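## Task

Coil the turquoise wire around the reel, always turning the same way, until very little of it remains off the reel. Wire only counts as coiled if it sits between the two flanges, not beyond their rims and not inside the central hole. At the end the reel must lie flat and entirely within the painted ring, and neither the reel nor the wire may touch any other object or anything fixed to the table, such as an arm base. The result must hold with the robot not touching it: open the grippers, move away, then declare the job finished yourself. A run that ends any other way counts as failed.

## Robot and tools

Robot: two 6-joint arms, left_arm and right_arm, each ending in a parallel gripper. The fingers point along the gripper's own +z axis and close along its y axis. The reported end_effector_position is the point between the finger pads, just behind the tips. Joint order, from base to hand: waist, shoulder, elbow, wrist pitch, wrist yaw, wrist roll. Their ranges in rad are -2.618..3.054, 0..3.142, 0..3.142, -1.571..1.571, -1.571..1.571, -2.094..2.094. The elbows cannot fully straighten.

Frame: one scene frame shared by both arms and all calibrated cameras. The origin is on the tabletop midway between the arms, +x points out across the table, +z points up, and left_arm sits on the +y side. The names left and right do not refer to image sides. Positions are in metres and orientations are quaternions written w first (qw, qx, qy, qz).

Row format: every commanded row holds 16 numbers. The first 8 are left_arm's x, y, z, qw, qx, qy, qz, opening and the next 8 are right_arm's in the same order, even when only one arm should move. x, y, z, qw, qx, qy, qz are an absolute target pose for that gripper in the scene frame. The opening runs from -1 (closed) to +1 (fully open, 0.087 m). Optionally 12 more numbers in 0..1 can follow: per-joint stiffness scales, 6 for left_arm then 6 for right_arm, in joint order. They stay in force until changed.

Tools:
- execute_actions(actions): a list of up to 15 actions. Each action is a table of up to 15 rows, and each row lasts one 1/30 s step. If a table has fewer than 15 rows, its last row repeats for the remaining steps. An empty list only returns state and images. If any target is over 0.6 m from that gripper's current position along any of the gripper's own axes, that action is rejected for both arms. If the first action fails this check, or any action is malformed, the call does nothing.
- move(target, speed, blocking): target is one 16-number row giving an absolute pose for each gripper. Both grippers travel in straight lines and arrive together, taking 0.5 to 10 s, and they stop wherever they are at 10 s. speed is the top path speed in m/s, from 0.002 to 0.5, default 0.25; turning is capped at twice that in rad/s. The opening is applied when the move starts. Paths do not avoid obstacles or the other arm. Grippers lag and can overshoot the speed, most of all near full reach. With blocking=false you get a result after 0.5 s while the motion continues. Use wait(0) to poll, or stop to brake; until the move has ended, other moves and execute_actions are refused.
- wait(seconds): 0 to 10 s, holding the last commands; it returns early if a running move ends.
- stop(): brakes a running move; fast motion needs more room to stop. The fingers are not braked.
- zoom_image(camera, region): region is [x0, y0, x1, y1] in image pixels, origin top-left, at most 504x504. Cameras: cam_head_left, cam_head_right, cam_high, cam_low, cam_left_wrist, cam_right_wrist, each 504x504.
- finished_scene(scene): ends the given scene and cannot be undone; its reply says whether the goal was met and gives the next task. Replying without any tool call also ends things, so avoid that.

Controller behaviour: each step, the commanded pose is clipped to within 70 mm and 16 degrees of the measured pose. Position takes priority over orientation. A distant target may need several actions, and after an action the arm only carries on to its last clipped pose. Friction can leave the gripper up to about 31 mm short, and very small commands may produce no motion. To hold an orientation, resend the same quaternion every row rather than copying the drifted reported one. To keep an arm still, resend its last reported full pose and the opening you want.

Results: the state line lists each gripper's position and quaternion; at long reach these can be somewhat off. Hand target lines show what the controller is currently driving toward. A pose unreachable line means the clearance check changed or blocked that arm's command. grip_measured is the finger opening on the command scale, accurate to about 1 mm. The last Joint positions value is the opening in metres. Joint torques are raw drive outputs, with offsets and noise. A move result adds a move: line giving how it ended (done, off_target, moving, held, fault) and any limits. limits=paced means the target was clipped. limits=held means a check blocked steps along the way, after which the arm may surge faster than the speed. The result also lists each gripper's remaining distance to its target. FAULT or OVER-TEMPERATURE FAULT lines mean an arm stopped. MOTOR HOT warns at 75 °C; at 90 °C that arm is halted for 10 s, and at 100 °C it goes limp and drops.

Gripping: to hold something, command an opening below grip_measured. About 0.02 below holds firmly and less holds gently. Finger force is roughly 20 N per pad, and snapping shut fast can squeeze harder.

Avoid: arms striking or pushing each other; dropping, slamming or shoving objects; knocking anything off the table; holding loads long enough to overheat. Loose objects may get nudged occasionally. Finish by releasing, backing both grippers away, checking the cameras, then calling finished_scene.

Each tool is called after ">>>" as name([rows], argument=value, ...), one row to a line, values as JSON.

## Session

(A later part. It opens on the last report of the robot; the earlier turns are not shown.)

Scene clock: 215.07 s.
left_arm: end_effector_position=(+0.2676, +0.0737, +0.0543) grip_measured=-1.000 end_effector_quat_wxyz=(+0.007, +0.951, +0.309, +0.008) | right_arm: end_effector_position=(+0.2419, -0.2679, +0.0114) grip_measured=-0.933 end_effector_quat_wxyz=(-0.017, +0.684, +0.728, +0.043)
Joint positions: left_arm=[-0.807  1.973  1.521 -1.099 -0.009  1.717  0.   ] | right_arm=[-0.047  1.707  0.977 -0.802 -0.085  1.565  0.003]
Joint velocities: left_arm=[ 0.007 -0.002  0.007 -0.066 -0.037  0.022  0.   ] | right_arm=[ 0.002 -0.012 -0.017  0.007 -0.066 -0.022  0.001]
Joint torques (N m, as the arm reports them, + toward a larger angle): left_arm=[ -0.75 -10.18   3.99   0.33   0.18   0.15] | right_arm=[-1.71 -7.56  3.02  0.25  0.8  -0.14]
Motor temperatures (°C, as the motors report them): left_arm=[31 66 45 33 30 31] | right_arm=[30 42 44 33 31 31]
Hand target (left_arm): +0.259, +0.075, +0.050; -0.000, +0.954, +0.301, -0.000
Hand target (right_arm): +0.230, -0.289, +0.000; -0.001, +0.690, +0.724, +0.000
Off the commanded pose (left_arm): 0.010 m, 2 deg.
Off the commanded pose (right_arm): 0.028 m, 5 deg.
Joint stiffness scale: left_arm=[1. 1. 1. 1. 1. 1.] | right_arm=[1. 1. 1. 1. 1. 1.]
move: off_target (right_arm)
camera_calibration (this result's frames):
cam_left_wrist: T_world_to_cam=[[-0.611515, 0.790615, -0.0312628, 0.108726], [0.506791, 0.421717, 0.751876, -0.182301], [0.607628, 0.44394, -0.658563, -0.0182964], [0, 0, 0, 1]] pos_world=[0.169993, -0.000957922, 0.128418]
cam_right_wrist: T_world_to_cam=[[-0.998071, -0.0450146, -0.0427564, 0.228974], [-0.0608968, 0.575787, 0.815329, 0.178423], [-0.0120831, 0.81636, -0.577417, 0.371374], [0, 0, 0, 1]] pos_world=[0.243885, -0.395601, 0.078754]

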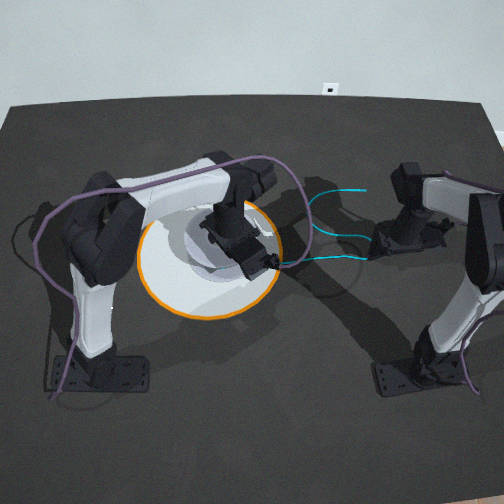

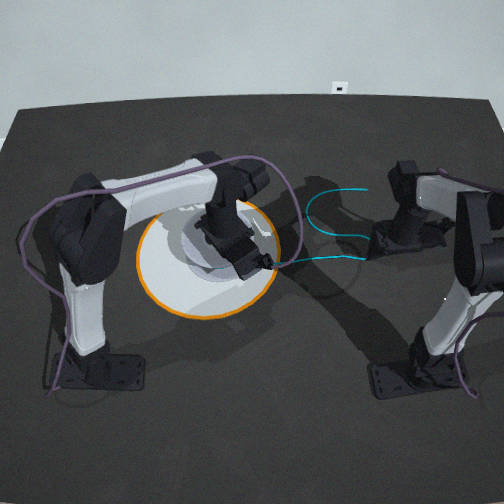

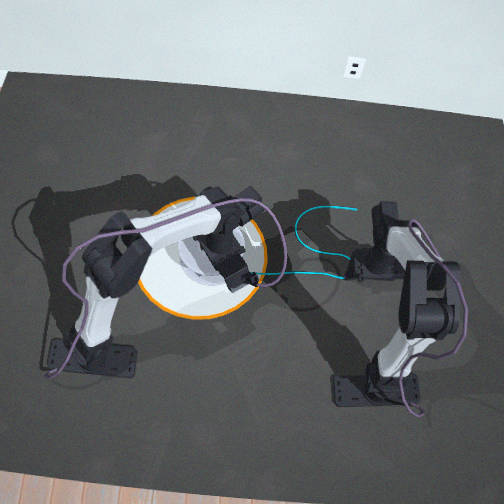

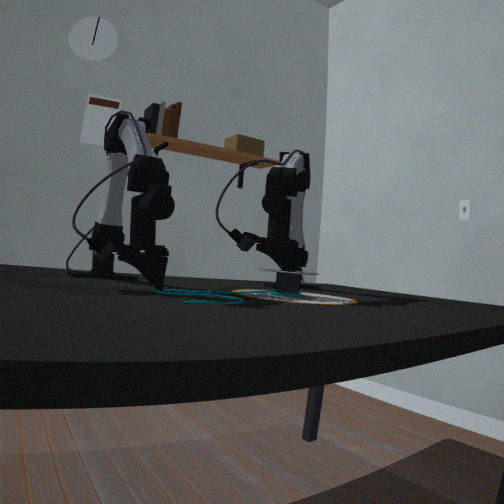

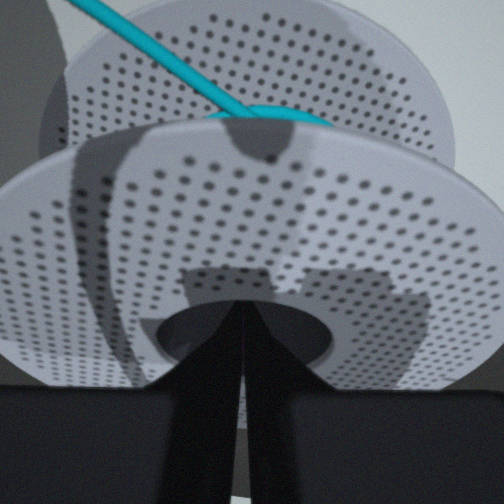

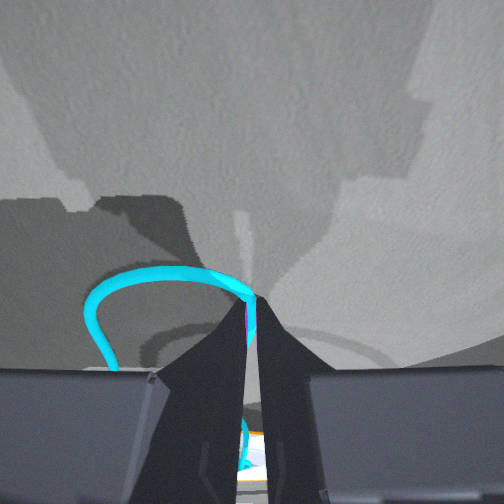

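>>> move(target=[0.259,0.075,0.05,0,0.342,0.94,0,-1,0.24,-0.258,0.035,0,0.69,0.724,0,-1], speed=0.5)

>>> move(target=[0.259,0.075,0.05,0,-0.574,0.819,0,-1,0.24,-0.258,0.035,0,0.69,0.724,0,-1], speed=0.5)

>>> move(target=[0.259,0.075,0.045,0,-0.574,0.819,0,0.3,0.24,-0.258,0.035,0,0.69,0.724,0,-1])

>>> move(target=[0.259,0.075,0.045,0,0.423,0.906,0,0.3,0.24,-0.198,0.03,0,0.66,0.751,0,-1], speed=0.25)

>>> move(target=[0.259,0.075,0.045,0,0.954,0.301,0,0.3,0.24,-0.15,0.03,0,0.65,0.76,0,-1], speed=0.25)

>>> move(target=[0.259,0.075,0.05,0,0.954,0.301,0,-1,0.24,-0.15,0.03,0,0.65,0.76,0,-1])

>>> move(target=[0.259,0.075,0.05,0,0.342,0.94,0,-1,0.24,-0.15,0.03,0,0.65,0.76,0,-1], speed=0.5)

>>> move(target=[0.259,0.075,0.05,0,-0.574,0.819,0,-1,0.24,-0.15,0.03,0,0.65,0.76,0,-1], speed=0.5)

>>> move(target=[0.259,0.075,0.045,0,-0.574,0.819,0,0.3,0.24,-0.15,0.03,0,0.65,0.76,0,-1])

>>> move(target=[0.259,0.075,0.045,0,0.342,0.94,0,0.3,0.24,-0.095,0.03,0,0.62,0.785,0,-1], speed=0.25)

Scene clock: 232.70 s.
left_arm: end_effector_position=(+0.2536, +0.0779, +0.0487) grip_measured=-1.000 end_effector_quat_wxyz=(-0.002, +0.349, +0.937, +0.004) | right_arm: end_effector_position=(+0.2346, -0.2596, +0.0261) grip_measured=-0.933 end_effector_quat_wxyz=(-0.012, +0.692, +0.722, -0.005)
Joint positions: left_arm=[-0.714  2.146  1.758 -1.19  -0.005  0.01   0.   ] | right_arm=[ 0.029  1.707  1.059 -0.947 -0.012  1.659  0.003]
Joint velocities: left_arm=[ 0.012  0.002  0.012  0.066 -0.022  0.037  0.   ] | right_arm=[ 0.007 -0.017 -0.002 -0.007  0.022  0.037 -0.   ]
Joint torques (N m, as the arm reports them, + toward a larger angle): left_arm=[  0.59 -10.05   7.89   0.36   0.07   0.07] | right_arm=[ 0.5  -8.6   6.85  0.13  0.21  0.13]
Motor temperatures (°C, as the motors report them): left_arm=[31 67 45 33 30 31] | right_arm=[30 42 43 33 32 31]
Hand target (left_arm): +0.259, +0.075, +0.050; +0.001, +0.342, +0.940, -0.000
Hand target (right_arm): +0.240, -0.257, +0.035; -0.001, +0.690, +0.723, +0.001
Off the commanded pose (left_arm): 0.006 m, 1 deg.
Off the commanded pose (right_arm): 0.011 m, 2 deg.
Joint stiffness scale: left_arm=[1. 1. 1. 1. 1. 1.] | right_arm=[1. 1. 1. 1. 1. 1.]
move: off_target (right_arm)
camera_calibration (this result's frames):
cam_left_wrist: T_world_to_cam=[[-0.630739, -0.77577, -0.0186756, 0.222927], [-0.522384, 0.406681, 0.749483, 0.0895223], [-0.573832, 0.482484, -0.66176, 0.281395], [0, 0, 0, 1]] pos_world=[0.348847, 0.000763885, 0.123284]
cam_right_wrist: T_world_to_cam=[[-0.999426, -0.0270235, 0.0204448, 0.226045], [-0.00148535, 0.637697, 0.770286, 0.164466], [-0.0338534, 0.769813, -0.637371, 0.367577], [0, 0, 0, 1]] pos_world=[0.238603, -0.381736, 0.102976]

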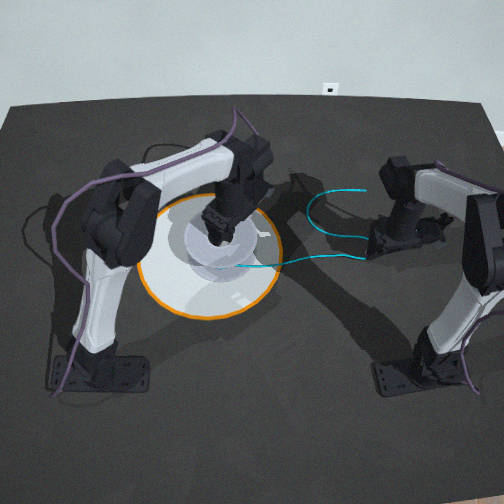

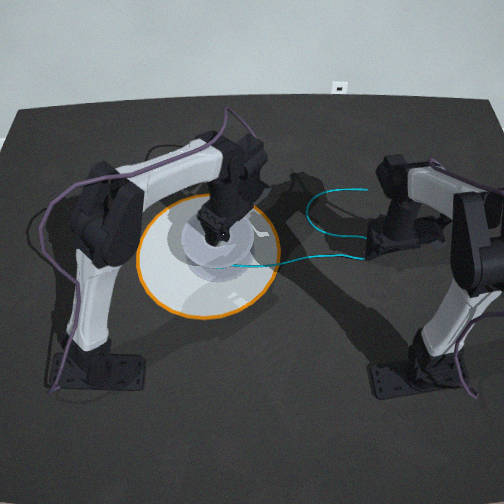

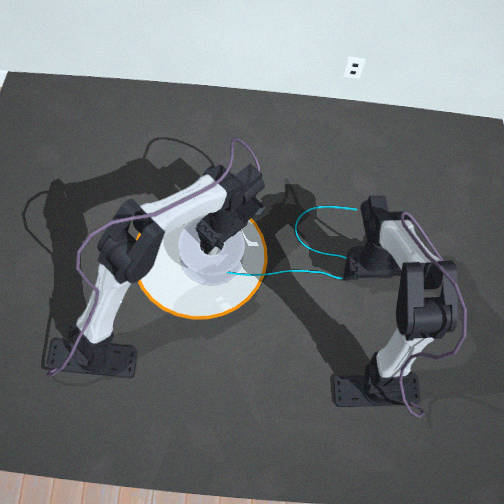

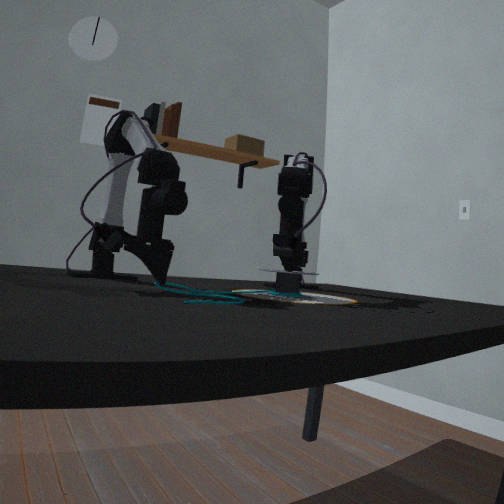

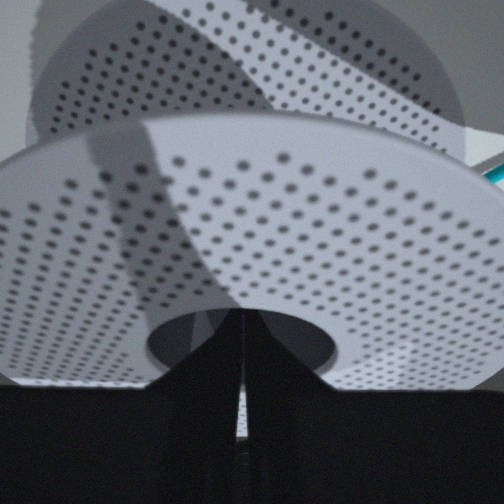

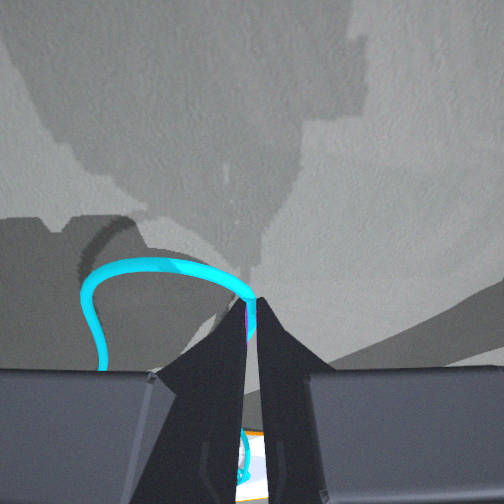

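Scene clock: 235.40 s.
left_arm: end_effector_position=(+0.2605, +0.0706, +0.0489) grip_measured=-1.000 end_effector_quat_wxyz=(-0.006, -0.569, +0.822, +0.002) | right_arm: end_effector_position=(+0.2341, -0.2598, +0.0261) grip_measured=-0.933 end_effector_quat_wxyz=(-0.012, +0.692, +0.722, -0.006)
Joint positions: left_arm=[-0.601  1.977  1.504 -1.106  0.01  -1.802  0.   ] | right_arm=[ 0.029  1.707  1.059 -0.949 -0.011  1.659  0.003]
Joint velocities: left_arm=[-0.002 -0.017 -0.012 -0.037  0.022  0.022  0.   ] | right_arm=[-0.012  0.002 -0.012 -0.022 -0.051  0.007 -0.001]
Joint torques (N m, as the arm reports them, + toward a larger angle): left_arm=[  0.31 -11.33   4.19   0.37  -0.15   0.09] | right_arm=[ 0.52 -8.75  6.9   0.14  0.2   0.06]
Motor temperatures (°C, as the motors report them): left_arm=[31 68 45 33 30 31] | right_arm=[30 42 43 33 32 31]
Hand target (left_arm): +0.260, +0.075, +0.051; +0.000, -0.574, +0.819, +0.000
Hand target (right_arm): +0.240, -0.258, +0.035; -0.000, +0.690, +0.724, +0.000
Off the commanded pose (left_arm): 0.005 m, 1 deg.
Off the commanded pose (right_arm): 0.011 m, 2 deg.
Joint stiffness scale: left_arm=[1. 1. 1. 1. 1. 1.] | right_arm=[1. 1. 1. 1. 1. 1.]
move: off_target (right_arm)
camera_calibration (this result's frames):
cam_left_wrist: T_world_to_cam=[[0.945905, -0.323606, -0.0233127, -0.220768], [-0.197565, -0.631501, 0.749783, 0.0846388], [-0.257356, -0.704617, -0.661273, 0.290382], [0, 0, 0, 1]] pos_world=[0.300279, 0.186616, 0.123415]
cam_right_wrist: T_world_to_cam=[[-0.999388, -0.0270221, 0.0222222, 0.225538], [-0.000162929, 0.638763, 0.769404, 0.164657], [-0.0349856, 0.768929, -0.638376, 0.367795], [0, 0, 0, 1]] pos_world=[0.238295, -0.381891, 0.103092]

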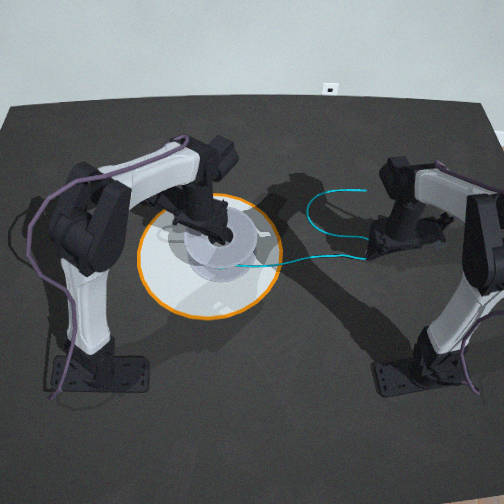

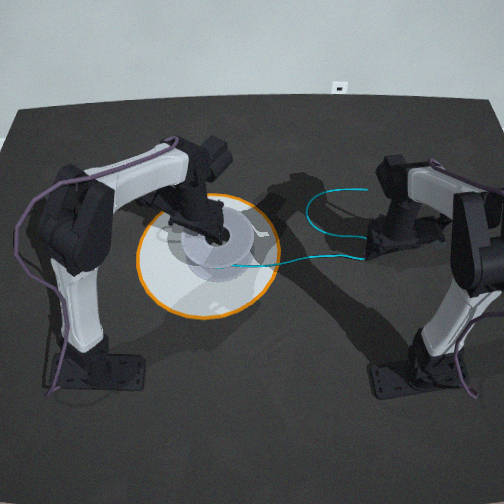

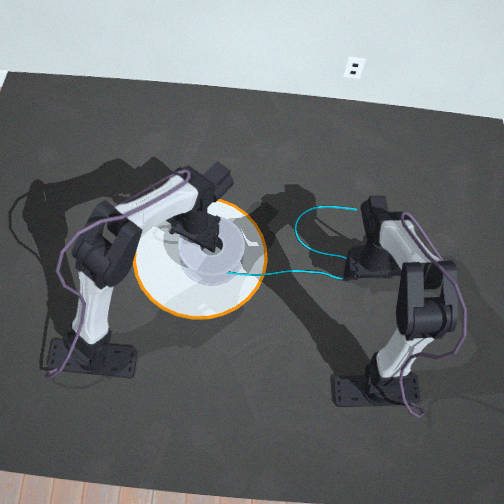

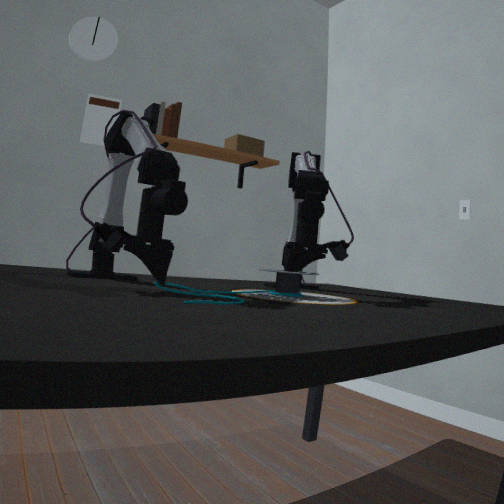

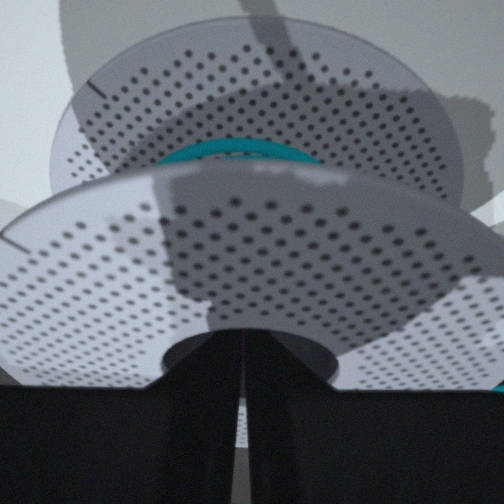

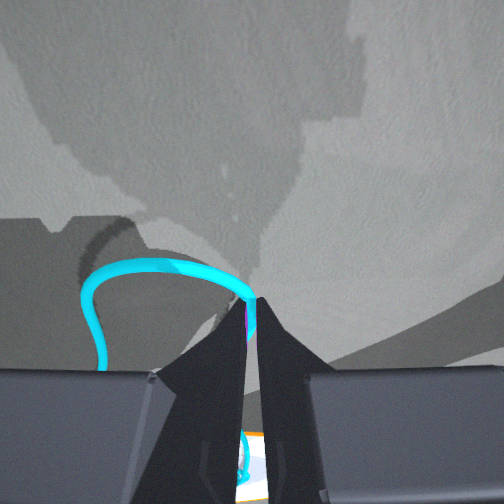

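Scene clock: 236.10 s.
left_arm: end_effector_position=(+0.2617, +0.0687, +0.0543) grip_measured=-0.188 end_effector_quat_wxyz=(-0.004, -0.569, +0.822, -0.009) | right_arm: end_effector_position=(+0.2341, -0.2598, +0.0261) grip_measured=-0.933 end_effector_quat_wxyz=(-0.012, +0.692, +0.722, -0.006)
Joint positions: left_arm=[-0.602  1.96   1.501 -1.098  0.014 -1.803  0.036] | right_arm=[ 0.029  1.707  1.059 -0.949 -0.011  1.659  0.003]
Joint velocities: left_arm=[-0.002 -0.007 -0.002  0.007 -0.022  0.037  0.001] | right_arm=[-0.012  0.007 -0.002 -0.007  0.022  0.007 -0.   ]
Joint torques (N m, as the arm reports them, + toward a larger angle): left_arm=[ 0.25 -9.73  3.24  0.53 -0.2   0.02] | right_arm=[ 0.53 -8.72  6.81  0.07  0.21  0.02]
Motor temperatures (°C, as the motors report them): left_arm=[31 68 45 33 30 31] | right_arm=[30 42 43 33 32 31]
Hand target (left_arm): +0.259, +0.075, +0.045; -0.000, -0.574, +0.819, +0.000
Hand target (right_arm): +0.240, -0.258, +0.035; -0.000, +0.690, +0.724, +0.000
Off the commanded pose (left_arm): 0.012 m, 1 deg.
Off the commanded pose (right_arm): 0.011 m, 2 deg.
Joint stiffness scale: left_arm=[1. 1. 1. 1. 1. 1.] | right_arm=[1. 1. 1. 1. 1. 1.]
move: off_target (left_arm, right_arm)
camera_calibration (this result's frames):
cam_left_wrist: T_world_to_cam=[[0.946355, -0.323111, -0.00351731, -0.223664], [-0.208756, -0.619659, 0.7566, 0.0813317], [-0.246645, -0.715278, -0.653868, 0.290432], [0, 0, 0, 1]] pos_world=[0.300278, 0.18587, 0.127582]
cam_right_wrist: T_world_to_cam=[[-0.999388, -0.0270221, 0.0222222, 0.225538], [-0.000162929, 0.638763, 0.769404, 0.164657], [-0.0349856, 0.768929, -0.638376, 0.367795], [0, 0, 0, 1]] pos_world=[0.238295, -0.381891, 0.103092]

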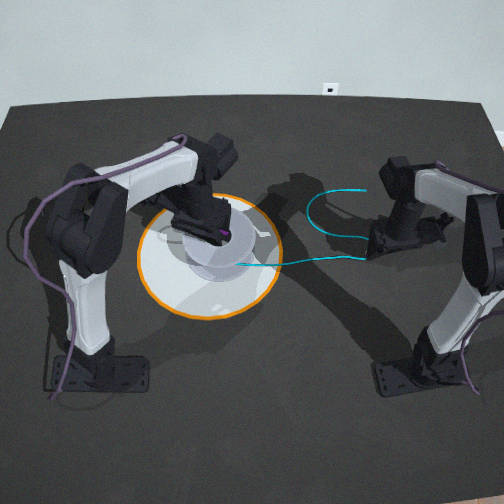

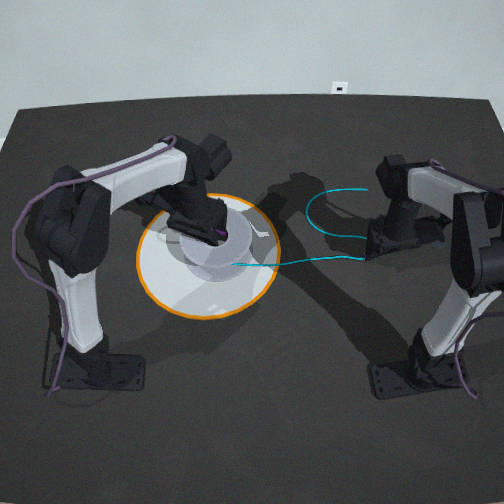

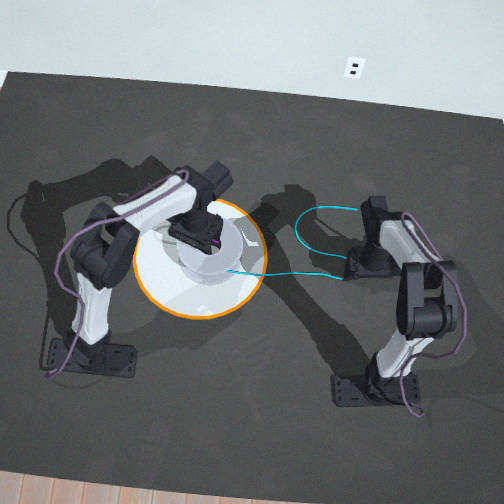

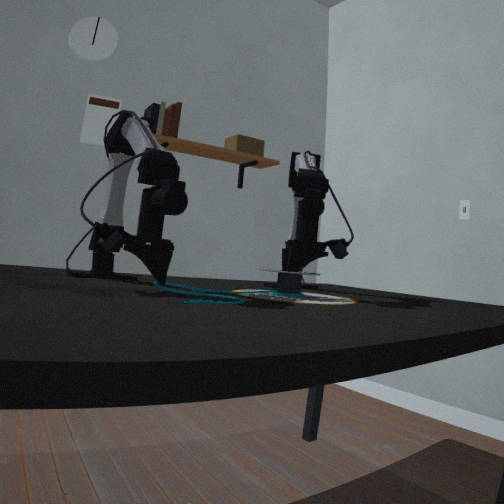

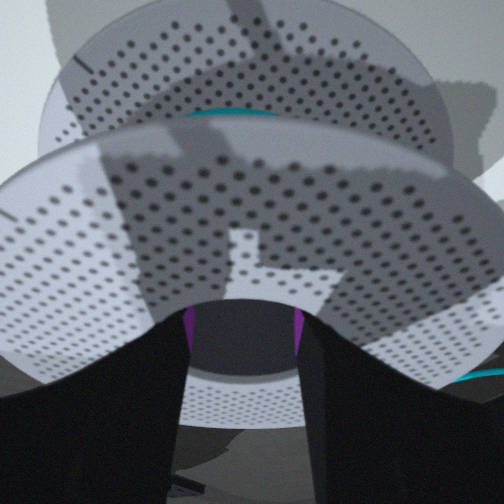

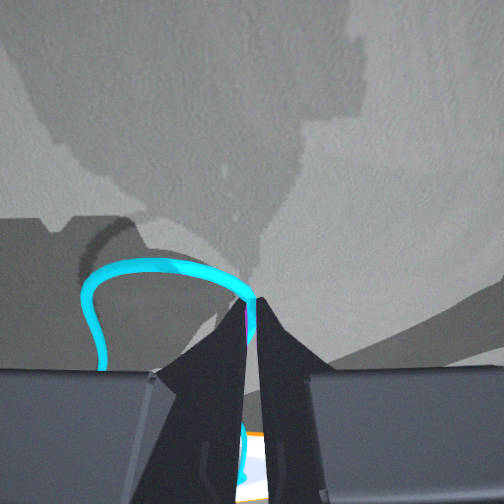

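Scene clock: 240.83 s.
left_arm: end_effector_position=(+0.2569, +0.0787, +0.0539) grip_measured=-0.188 end_effector_quat_wxyz=(+0.004, +0.410, +0.912, -0.002) | right_arm: end_effector_position=(+0.2368, -0.1999, +0.0319) grip_measured=-0.933 end_effector_quat_wxyz=(-0.004, +0.661, +0.751, +0.005)
Joint positions: left_arm=[-0.717  2.132  1.76  -1.189  0.002  0.137  0.036] | right_arm=[ 0.225  1.743  1.126 -0.949 -0.011  1.771  0.003]
Joint velocities: left_arm=[ 0.002  0.002 -0.017 -0.051 -0.066 -0.022 -0.001] | right_arm=[ 0.002 -0.022 -0.002 -0.022  0.051  0.022  0.001]
Joint torques (N m, as the arm reports them, + toward a larger angle): left_arm=[-0.65 -8.87  6.35  0.56  0.02  0.24] | right_arm=[ 0.6  -6.27  6.89  0.2   0.18  0.1 ]
Motor temperatures (°C, as the motors report them): left_arm=[31 67 45 33 30 31] | right_arm=[30 42 44 33 32 31]
Hand target (left_arm): +0.258, +0.075, +0.044; -0.000, +0.423, +0.906, -0.000
Hand target (right_arm): +0.240, -0.197, +0.030; -0.003, +0.660, +0.751, +0.001
Off the commanded pose (left_arm): 0.010 m, 2 deg.
Off the commanded pose (right_arm): 0.004 m, 1 deg.
Joint stiffness scale: left_arm=[1. 1. 1. 1. 1. 1.] | right_arm=[1. 1. 1. 1. 1. 1.]
move: done
camera_calibration (this result's frames):
cam_left_wrist: T_world_to_cam=[[-0.726467, -0.687091, -0.012318, 0.242989], [-0.470009, 0.483708, 0.738321, 0.0681037], [-0.501336, 0.542156, -0.674337, 0.263708], [0, 0, 0, 1]] pos_world=[0.340739, -0.00895744, 0.130539]
cam_right_wrist: T_world_to_cam=[[-0.99378, -0.111133, -0.00715294, 0.212449], [-0.0761419, 0.631199, 0.771874, 0.138288], [-0.0812658, 0.767618, -0.635735, 0.336214], [0, 0, 0, 1]] pos_world=[0.24898, -0.321761, 0.108521]

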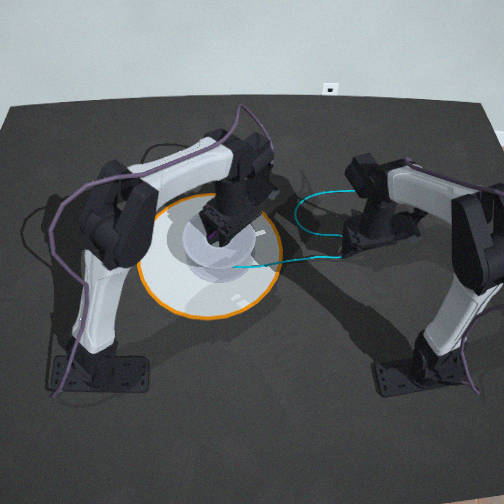

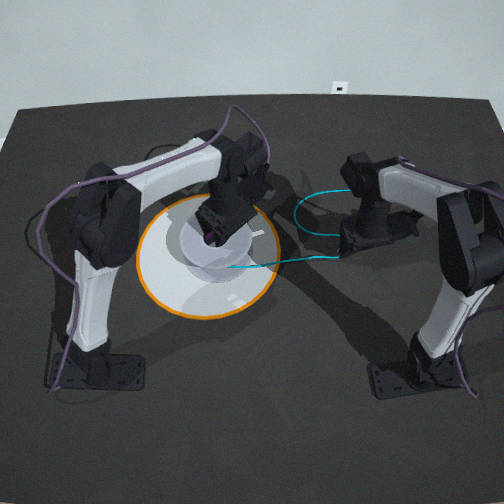

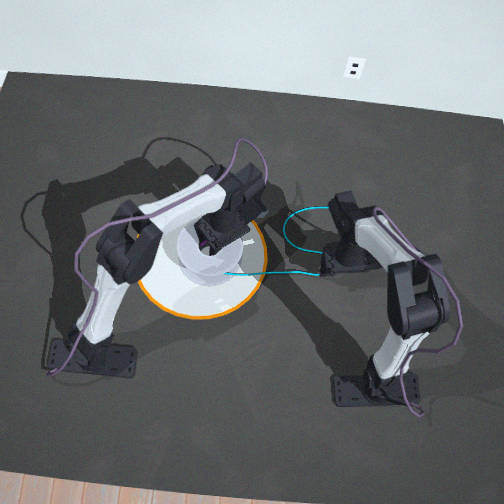

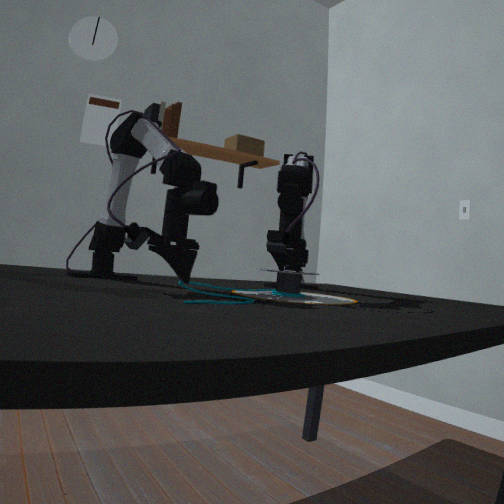

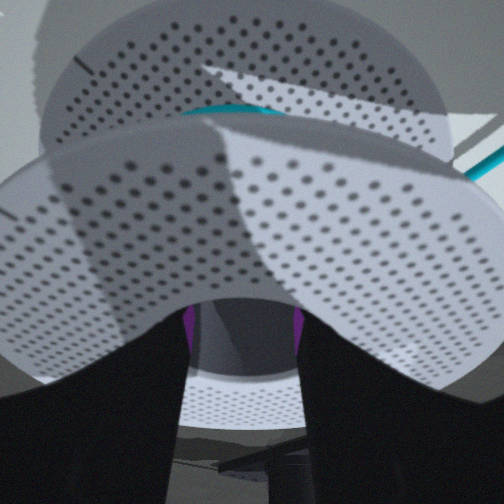

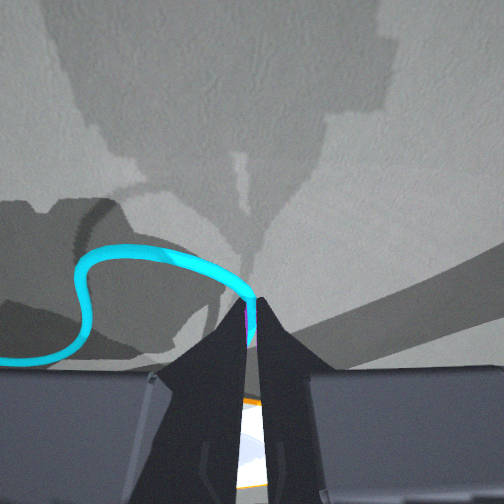

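Scene clock: 244.77 s.
left_arm: end_effector_position=(+0.2668, +0.0735, +0.0539) grip_measured=-0.188 end_effector_quat_wxyz=(+0.007, +0.949, +0.315, +0.007) | right_arm: end_effector_position=(+0.2395, -0.1515, +0.0326) grip_measured=-0.933 end_effector_quat_wxyz=(-0.002, +0.651, +0.759, +0.010)
Joint positions: left_arm=[-0.808  1.974  1.521 -1.099 -0.007  1.703  0.036] | right_arm=[ 0.364  1.814  1.216 -0.957 -0.011  1.884  0.003]
Joint velocities: left_arm=[-0.007 -0.007  0.007 -0.081 -0.037  0.007  0.001] | right_arm=[-0.017  0.017  0.007 -0.007 -0.037 -0.022  0.   ]
Joint torques (N m, as the arm reports them, + toward a larger angle): left_arm=[-0.65 -9.89  3.28  0.48  0.16  0.26] | right_arm=[ 0.42 -6.95  6.84  0.15  0.16  0.07]
Motor temperatures (°C, as the motors report them): left_arm=[31 68 45 33 30 31] | right_arm=[30 42 44 33 32 31]
Hand target (left_arm): +0.259, +0.075, +0.045; -0.000, +0.954, +0.301, -0.000
Hand target (right_arm): +0.240, -0.149, +0.030; -0.002, +0.650, +0.760, +0.000
Off the commanded pose (left_arm): 0.012 m, 2 deg.
Off the commanded pose (right_arm): 0.003 m, 1 deg.
Joint stiffness scale: left_arm=[1. 1. 1. 1. 1. 1.] | right_arm=[1. 1. 1. 1. 1. 1.]
move: off_target (left_arm)
camera_calibration (this result's frames):
cam_left_wrist: T_world_to_cam=[[-0.621744, 0.782596, -0.0312678, 0.11164], [0.502809, 0.429436, 0.750179, -0.180908], [0.600515, 0.450697, -0.660495, -0.0164268], [0, 0, 0, 1]] pos_world=[0.170238, -0.00227701, 0.128355]
cam_right_wrist: T_world_to_cam=[[-0.990468, -0.136828, -0.0158634, 0.216136], [-0.098775, 0.625258, 0.774142, 0.11187], [-0.0960058, 0.76833, -0.632813, 0.303183], [0, 0, 0, 1]] pos_world=[0.254233, -0.273319, 0.108683]

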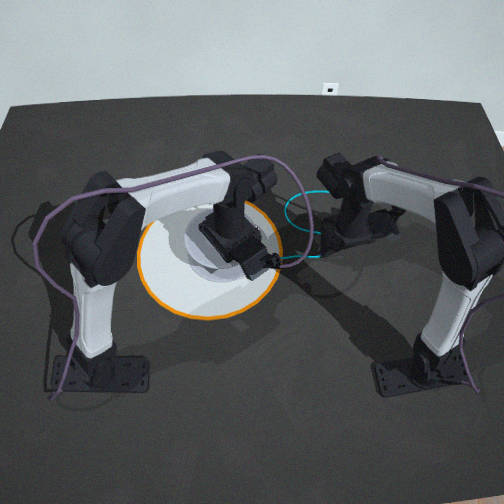

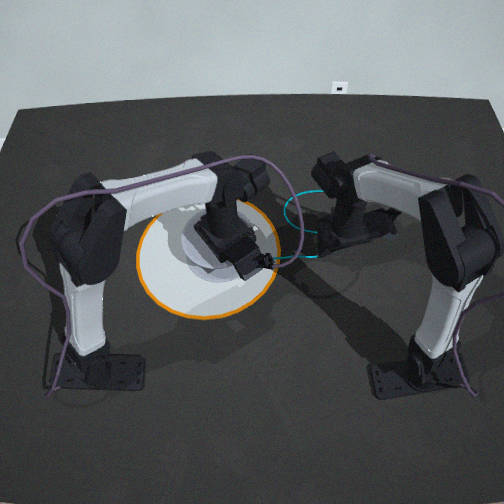

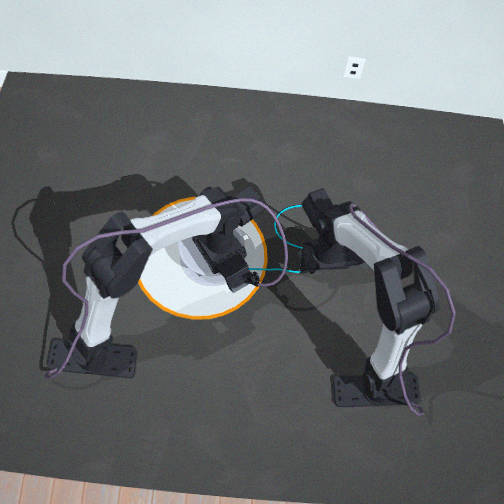

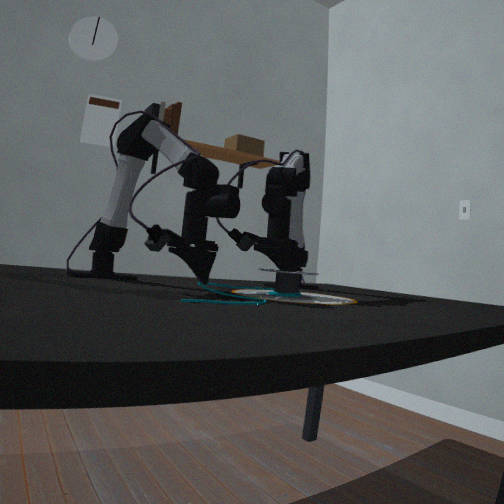

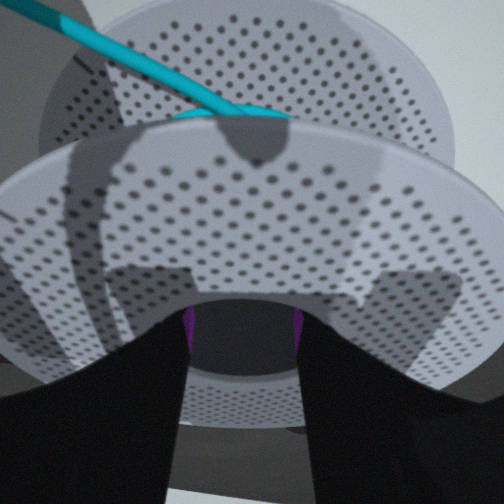

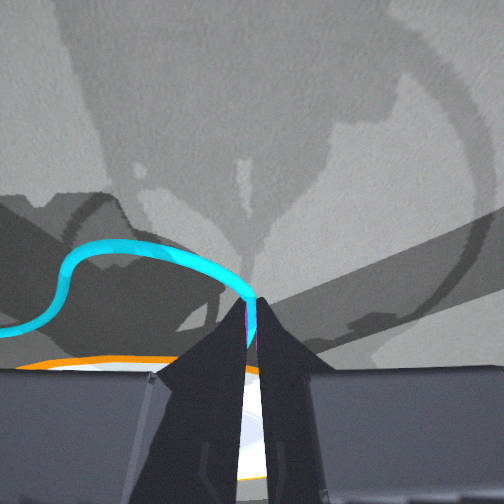

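Scene clock: 245.47 s.
left_arm: end_effector_position=(+0.2671, +0.0731, +0.0540) grip_measured=-1.000 end_effector_quat_wxyz=(+0.007, +0.951, +0.308, +0.007) | right_arm: end_effector_position=(+0.2395, -0.1514, +0.0326) grip_measured=-0.933 end_effector_quat_wxyz=(-0.002, +0.651, +0.759, +0.010)
Joint positions: left_arm=[-0.808  1.974  1.521 -1.099 -0.007  1.717  0.   ] | right_arm=[ 0.364  1.814  1.216 -0.957 -0.012  1.884  0.003]
Joint velocities: left_arm=[-0.007 -0.002 -0.002  0.007 -0.051 -0.066  0.   ] | right_arm=[-0.012 -0.017 -0.007 -0.051 -0.037 -0.066 -0.   ]
Joint torques (N m, as the arm reports them, + toward a larger angle): left_arm=[ -0.67 -10.14   4.16   0.31   0.16   0.14] | right_arm=[ 0.37 -7.13  6.63  0.15  0.24  0.11]
Motor temperatures (°C, as the motors report them): left_arm=[31 68 45 33 30 31] | right_arm=[30 42 44 33 31 31]
Hand target (left_arm): +0.259, +0.075, +0.050; -0.000, +0.954, +0.301, +0.000
Hand target (right_arm): +0.240, -0.150, +0.030; +0.000, +0.650, +0.760, +0.000
Off the commanded pose (left_arm): 0.009 m, 1 deg.
Off the commanded pose (right_arm): 0.003 m, 1 deg.
Joint stiffness scale: left_arm=[1. 1. 1. 1. 1. 1.] | right_arm=[1. 1. 1. 1. 1. 1.]
move: done
camera_calibration (this result's frames):
cam_left_wrist: T_world_to_cam=[[-0.610934, 0.79107, -0.0311073, 0.108689], [0.508356, 0.422113, 0.750596, -0.181914], [0.606905, 0.442751, -0.660028, -0.0176067], [0, 0, 0, 1]] pos_world=[0.169565, -0.00139732, 0.128304]
cam_right_wrist: T_world_to_cam=[[-0.99047, -0.136829, -0.0157399, 0.21611], [-0.0986458, 0.624994, 0.774372, 0.111739], [-0.0961192, 0.768545, -0.632535, 0.303195], [0, 0, 0, 1]] pos_world=[0.254216, -0.273285, 0.108655]

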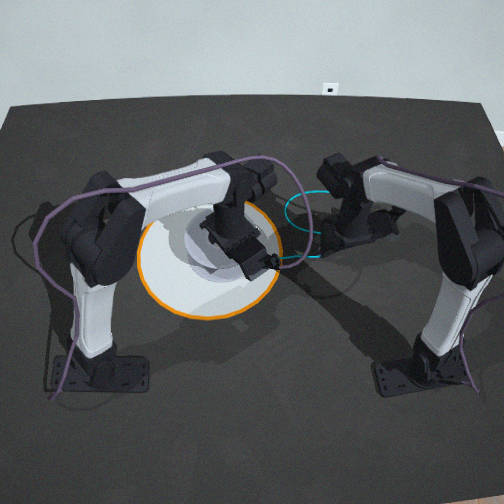

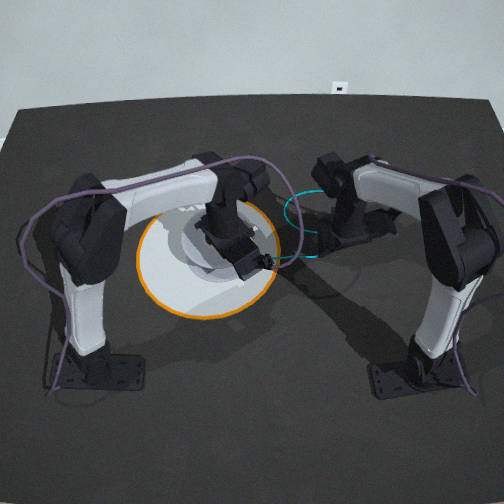

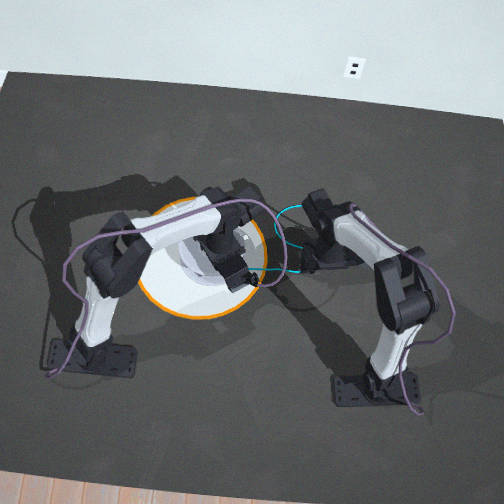

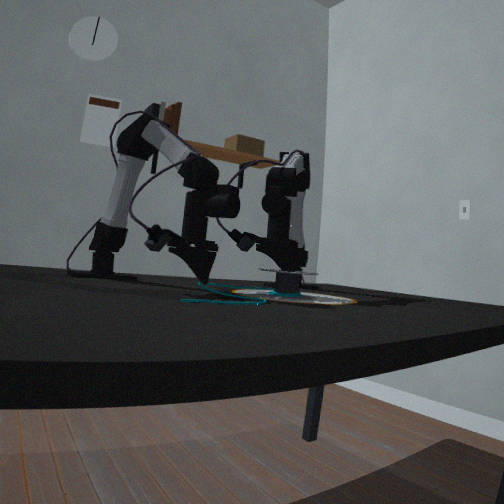

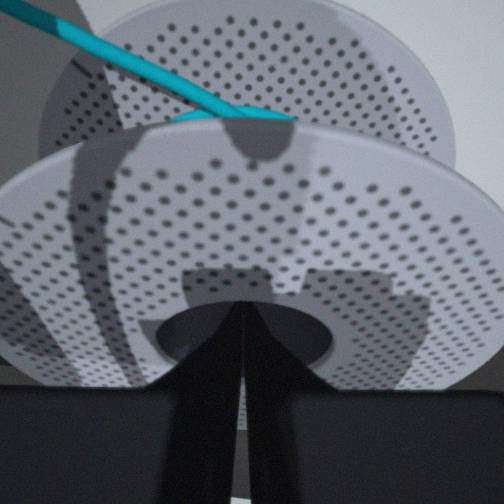

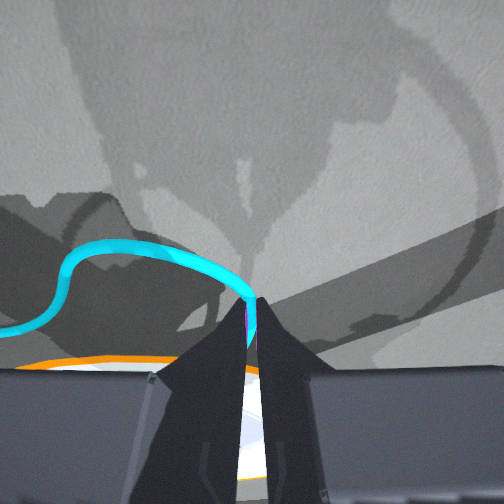

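Scene clock: 248.00 s.
left_arm: end_effector_position=(+0.2535, +0.0780, +0.0485) grip_measured=-1.000 end_effector_quat_wxyz=(-0.003, +0.349, +0.937, +0.004) | right_arm: end_effector_position=(+0.2394, -0.1514, +0.0326) grip_measured=-0.933 end_effector_quat_wxyz=(-0.002, +0.651, +0.759, +0.010)
Joint positions: left_arm=[-0.714  2.146  1.758 -1.19  -0.005  0.01   0.   ] | right_arm=[ 0.364  1.814  1.216 -0.957 -0.012  1.884  0.003]
Joint velocities: left_arm=[ 0.022 -0.007  0.002 -0.022 -0.007 -0.007  0.   ] | right_arm=[-0.007 -0.002 -0.012 -0.007  0.037  0.051 -0.   ]
Joint torques (N m, as the arm reports them, + toward a larger angle): left_arm=[  0.51 -10.05   7.9    0.33   0.07   0.04] | right_arm=[ 0.45 -7.19  6.73  0.14  0.21  0.11]
Motor temperatures (°C, as the motors report them): left_arm=[31 68 45 33 30 31] | right_arm=[30 42 44 33 31 31]
Hand target (left_arm): +0.259, +0.075, +0.050; +0.001, +0.342, +0.940, +0.000
Hand target (right_arm): +0.240, -0.150, +0.030; -0.000, +0.650, +0.760, +0.000
Off the commanded pose (left_arm): 0.006 m, 1 deg.
Off the commanded pose (right_arm): 0.003 m, 1 deg.
Joint stiffness scale: left_arm=[1. 1. 1. 1. 1. 1.] | right_arm=[1. 1. 1. 1. 1. 1.]
move: done
camera_calibration (this result's frames):
cam_left_wrist: T_world_to_cam=[[-0.63075, -0.775761, -0.0186917, 0.222928], [-0.521948, 0.406311, 0.749988, 0.0894863], [-0.574216, 0.482811, -0.661188, 0.281199], [0, 0, 0, 1]] pos_world=[0.348788, 0.000813803, 0.122978]
cam_right_wrist: T_world_to_cam=[[-0.990471, -0.13683, -0.0156163, 0.216085], [-0.0985167, 0.624729, 0.774602, 0.111608], [-0.0962325, 0.768759, -0.632256, 0.303207], [0, 0, 0, 1]] pos_world=[0.2542, -0.273251, 0.108627]

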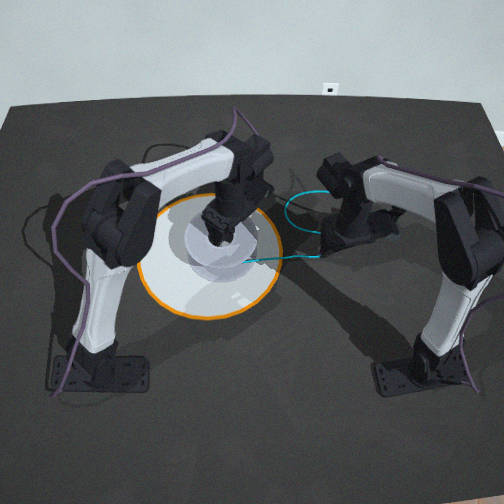

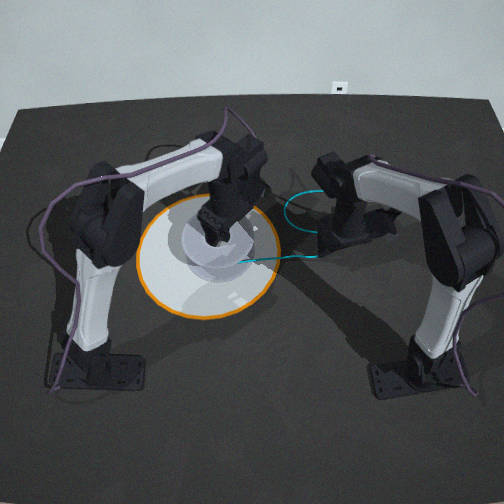

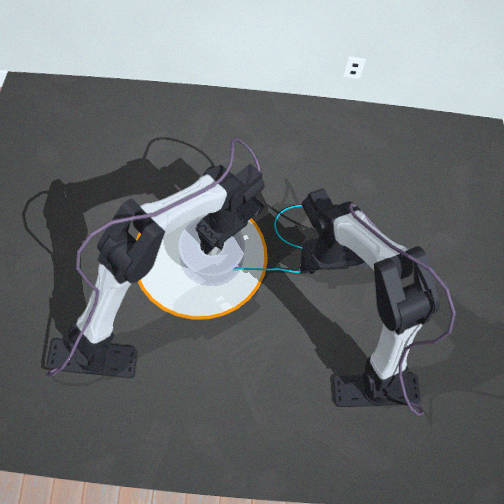

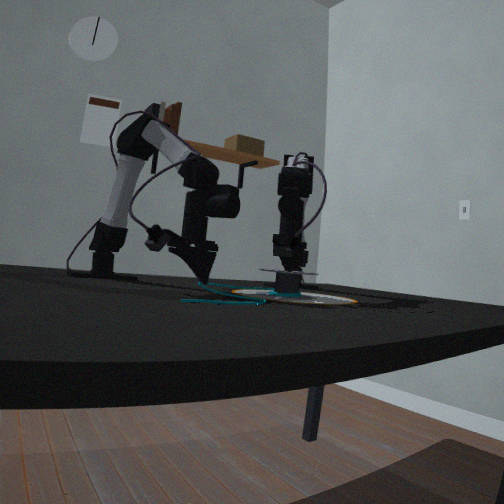

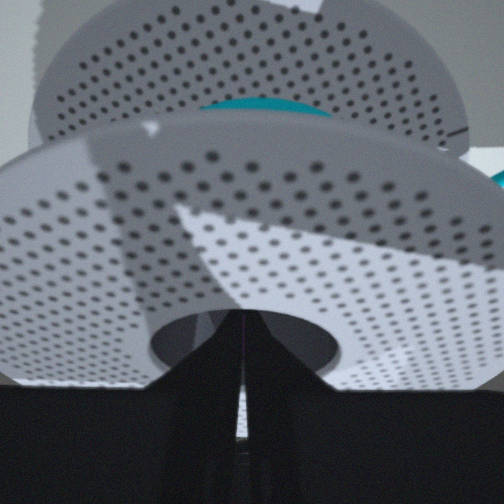

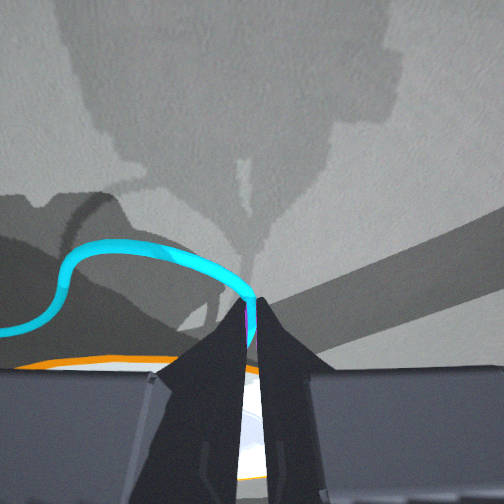

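Scene clock: 250.70 s.
left_arm: end_effector_position=(+0.2605, +0.0701, +0.0491) grip_measured=-1.000 end_effector_quat_wxyz=(-0.007, -0.569, +0.822, +0.001) | right_arm: end_effector_position=(+0.2394, -0.1514, +0.0326) grip_measured=-0.933 end_effector_quat_wxyz=(-0.002, +0.651, +0.759, +0.010)
Joint positions: left_arm=[-0.602  1.976  1.504 -1.105  0.012 -1.802  0.   ] | right_arm=[ 0.364  1.814  1.216 -0.957 -0.012  1.884  0.003]
Joint velocities: left_arm=[ 0.002 -0.002 -0.022  0.022 -0.051 -0.022  0.   ] | right_arm=[-0.002 -0.002  0.012 -0.095 -0.066 -0.022 -0.   ]
Joint torques (N m, as the arm reports them, + toward a larger angle): left_arm=[  0.34 -11.3    4.03   0.34  -0.17   0.04] | right_arm=[ 0.37 -7.22  6.81  0.17  0.19  0.07]
Motor temperatures (°C, as the motors report them): left_arm=[31 68 45 33 30 31] | right_arm=[30 42 44 33 31 31]
Hand target (left_arm): +0.260, +0.075, +0.051; -0.000, -0.574, +0.819, +0.000
Hand target (right_arm): +0.240, -0.150, +0.030; +0.000, +0.650, +0.760, +0.000
Off the commanded pose (left_arm): 0.005 m, 1 deg.
Off the commanded pose (right_arm): 0.003 m, 1 deg.
Joint stiffness scale: left_arm=[1. 1. 1. 1. 1. 1.] | right_arm=[1. 1. 1. 1. 1. 1.]
move: done
camera_calibration (this result's frames):
cam_left_wrist: T_world_to_cam=[[0.945914, -0.323649, -0.0223368, -0.220986], [-0.197707, -0.62968, 0.751275, 0.0839462], [-0.257214, -0.706225, -0.659611, 0.290125], [0, 0, 0, 1]] pos_world=[0.300255, 0.186231, 0.123367]
cam_right_wrist: T_world_to_cam=[[-0.990471, -0.13683, -0.0156163, 0.216085], [-0.0985167, 0.624729, 0.774602, 0.111608], [-0.0962325, 0.768759, -0.632256, 0.303207], [0, 0, 0, 1]] pos_world=[0.2542, -0.273251, 0.108627]

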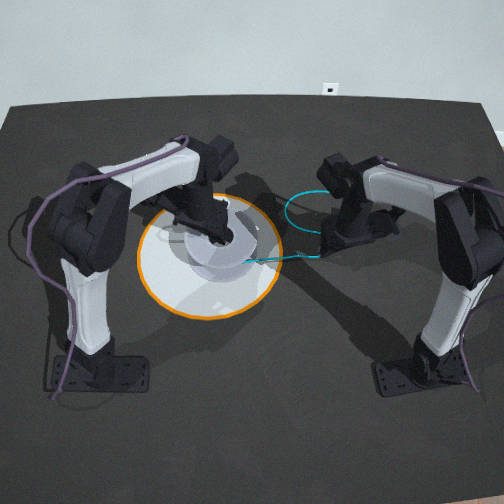

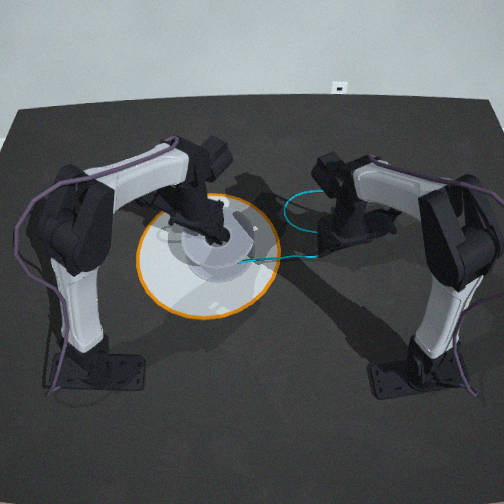

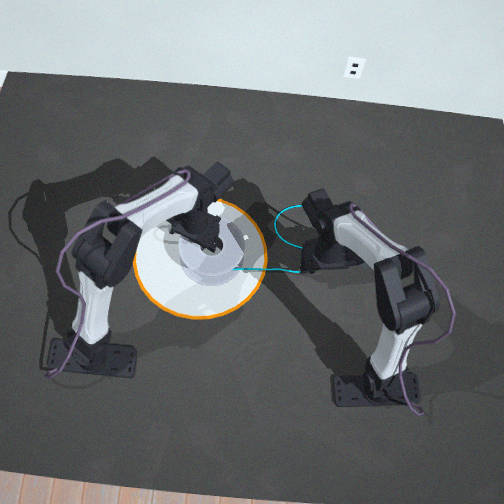

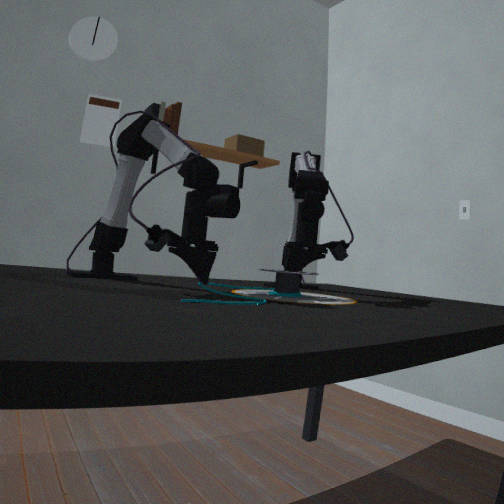

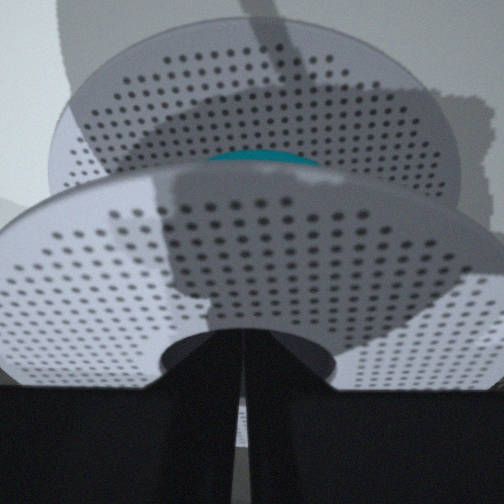

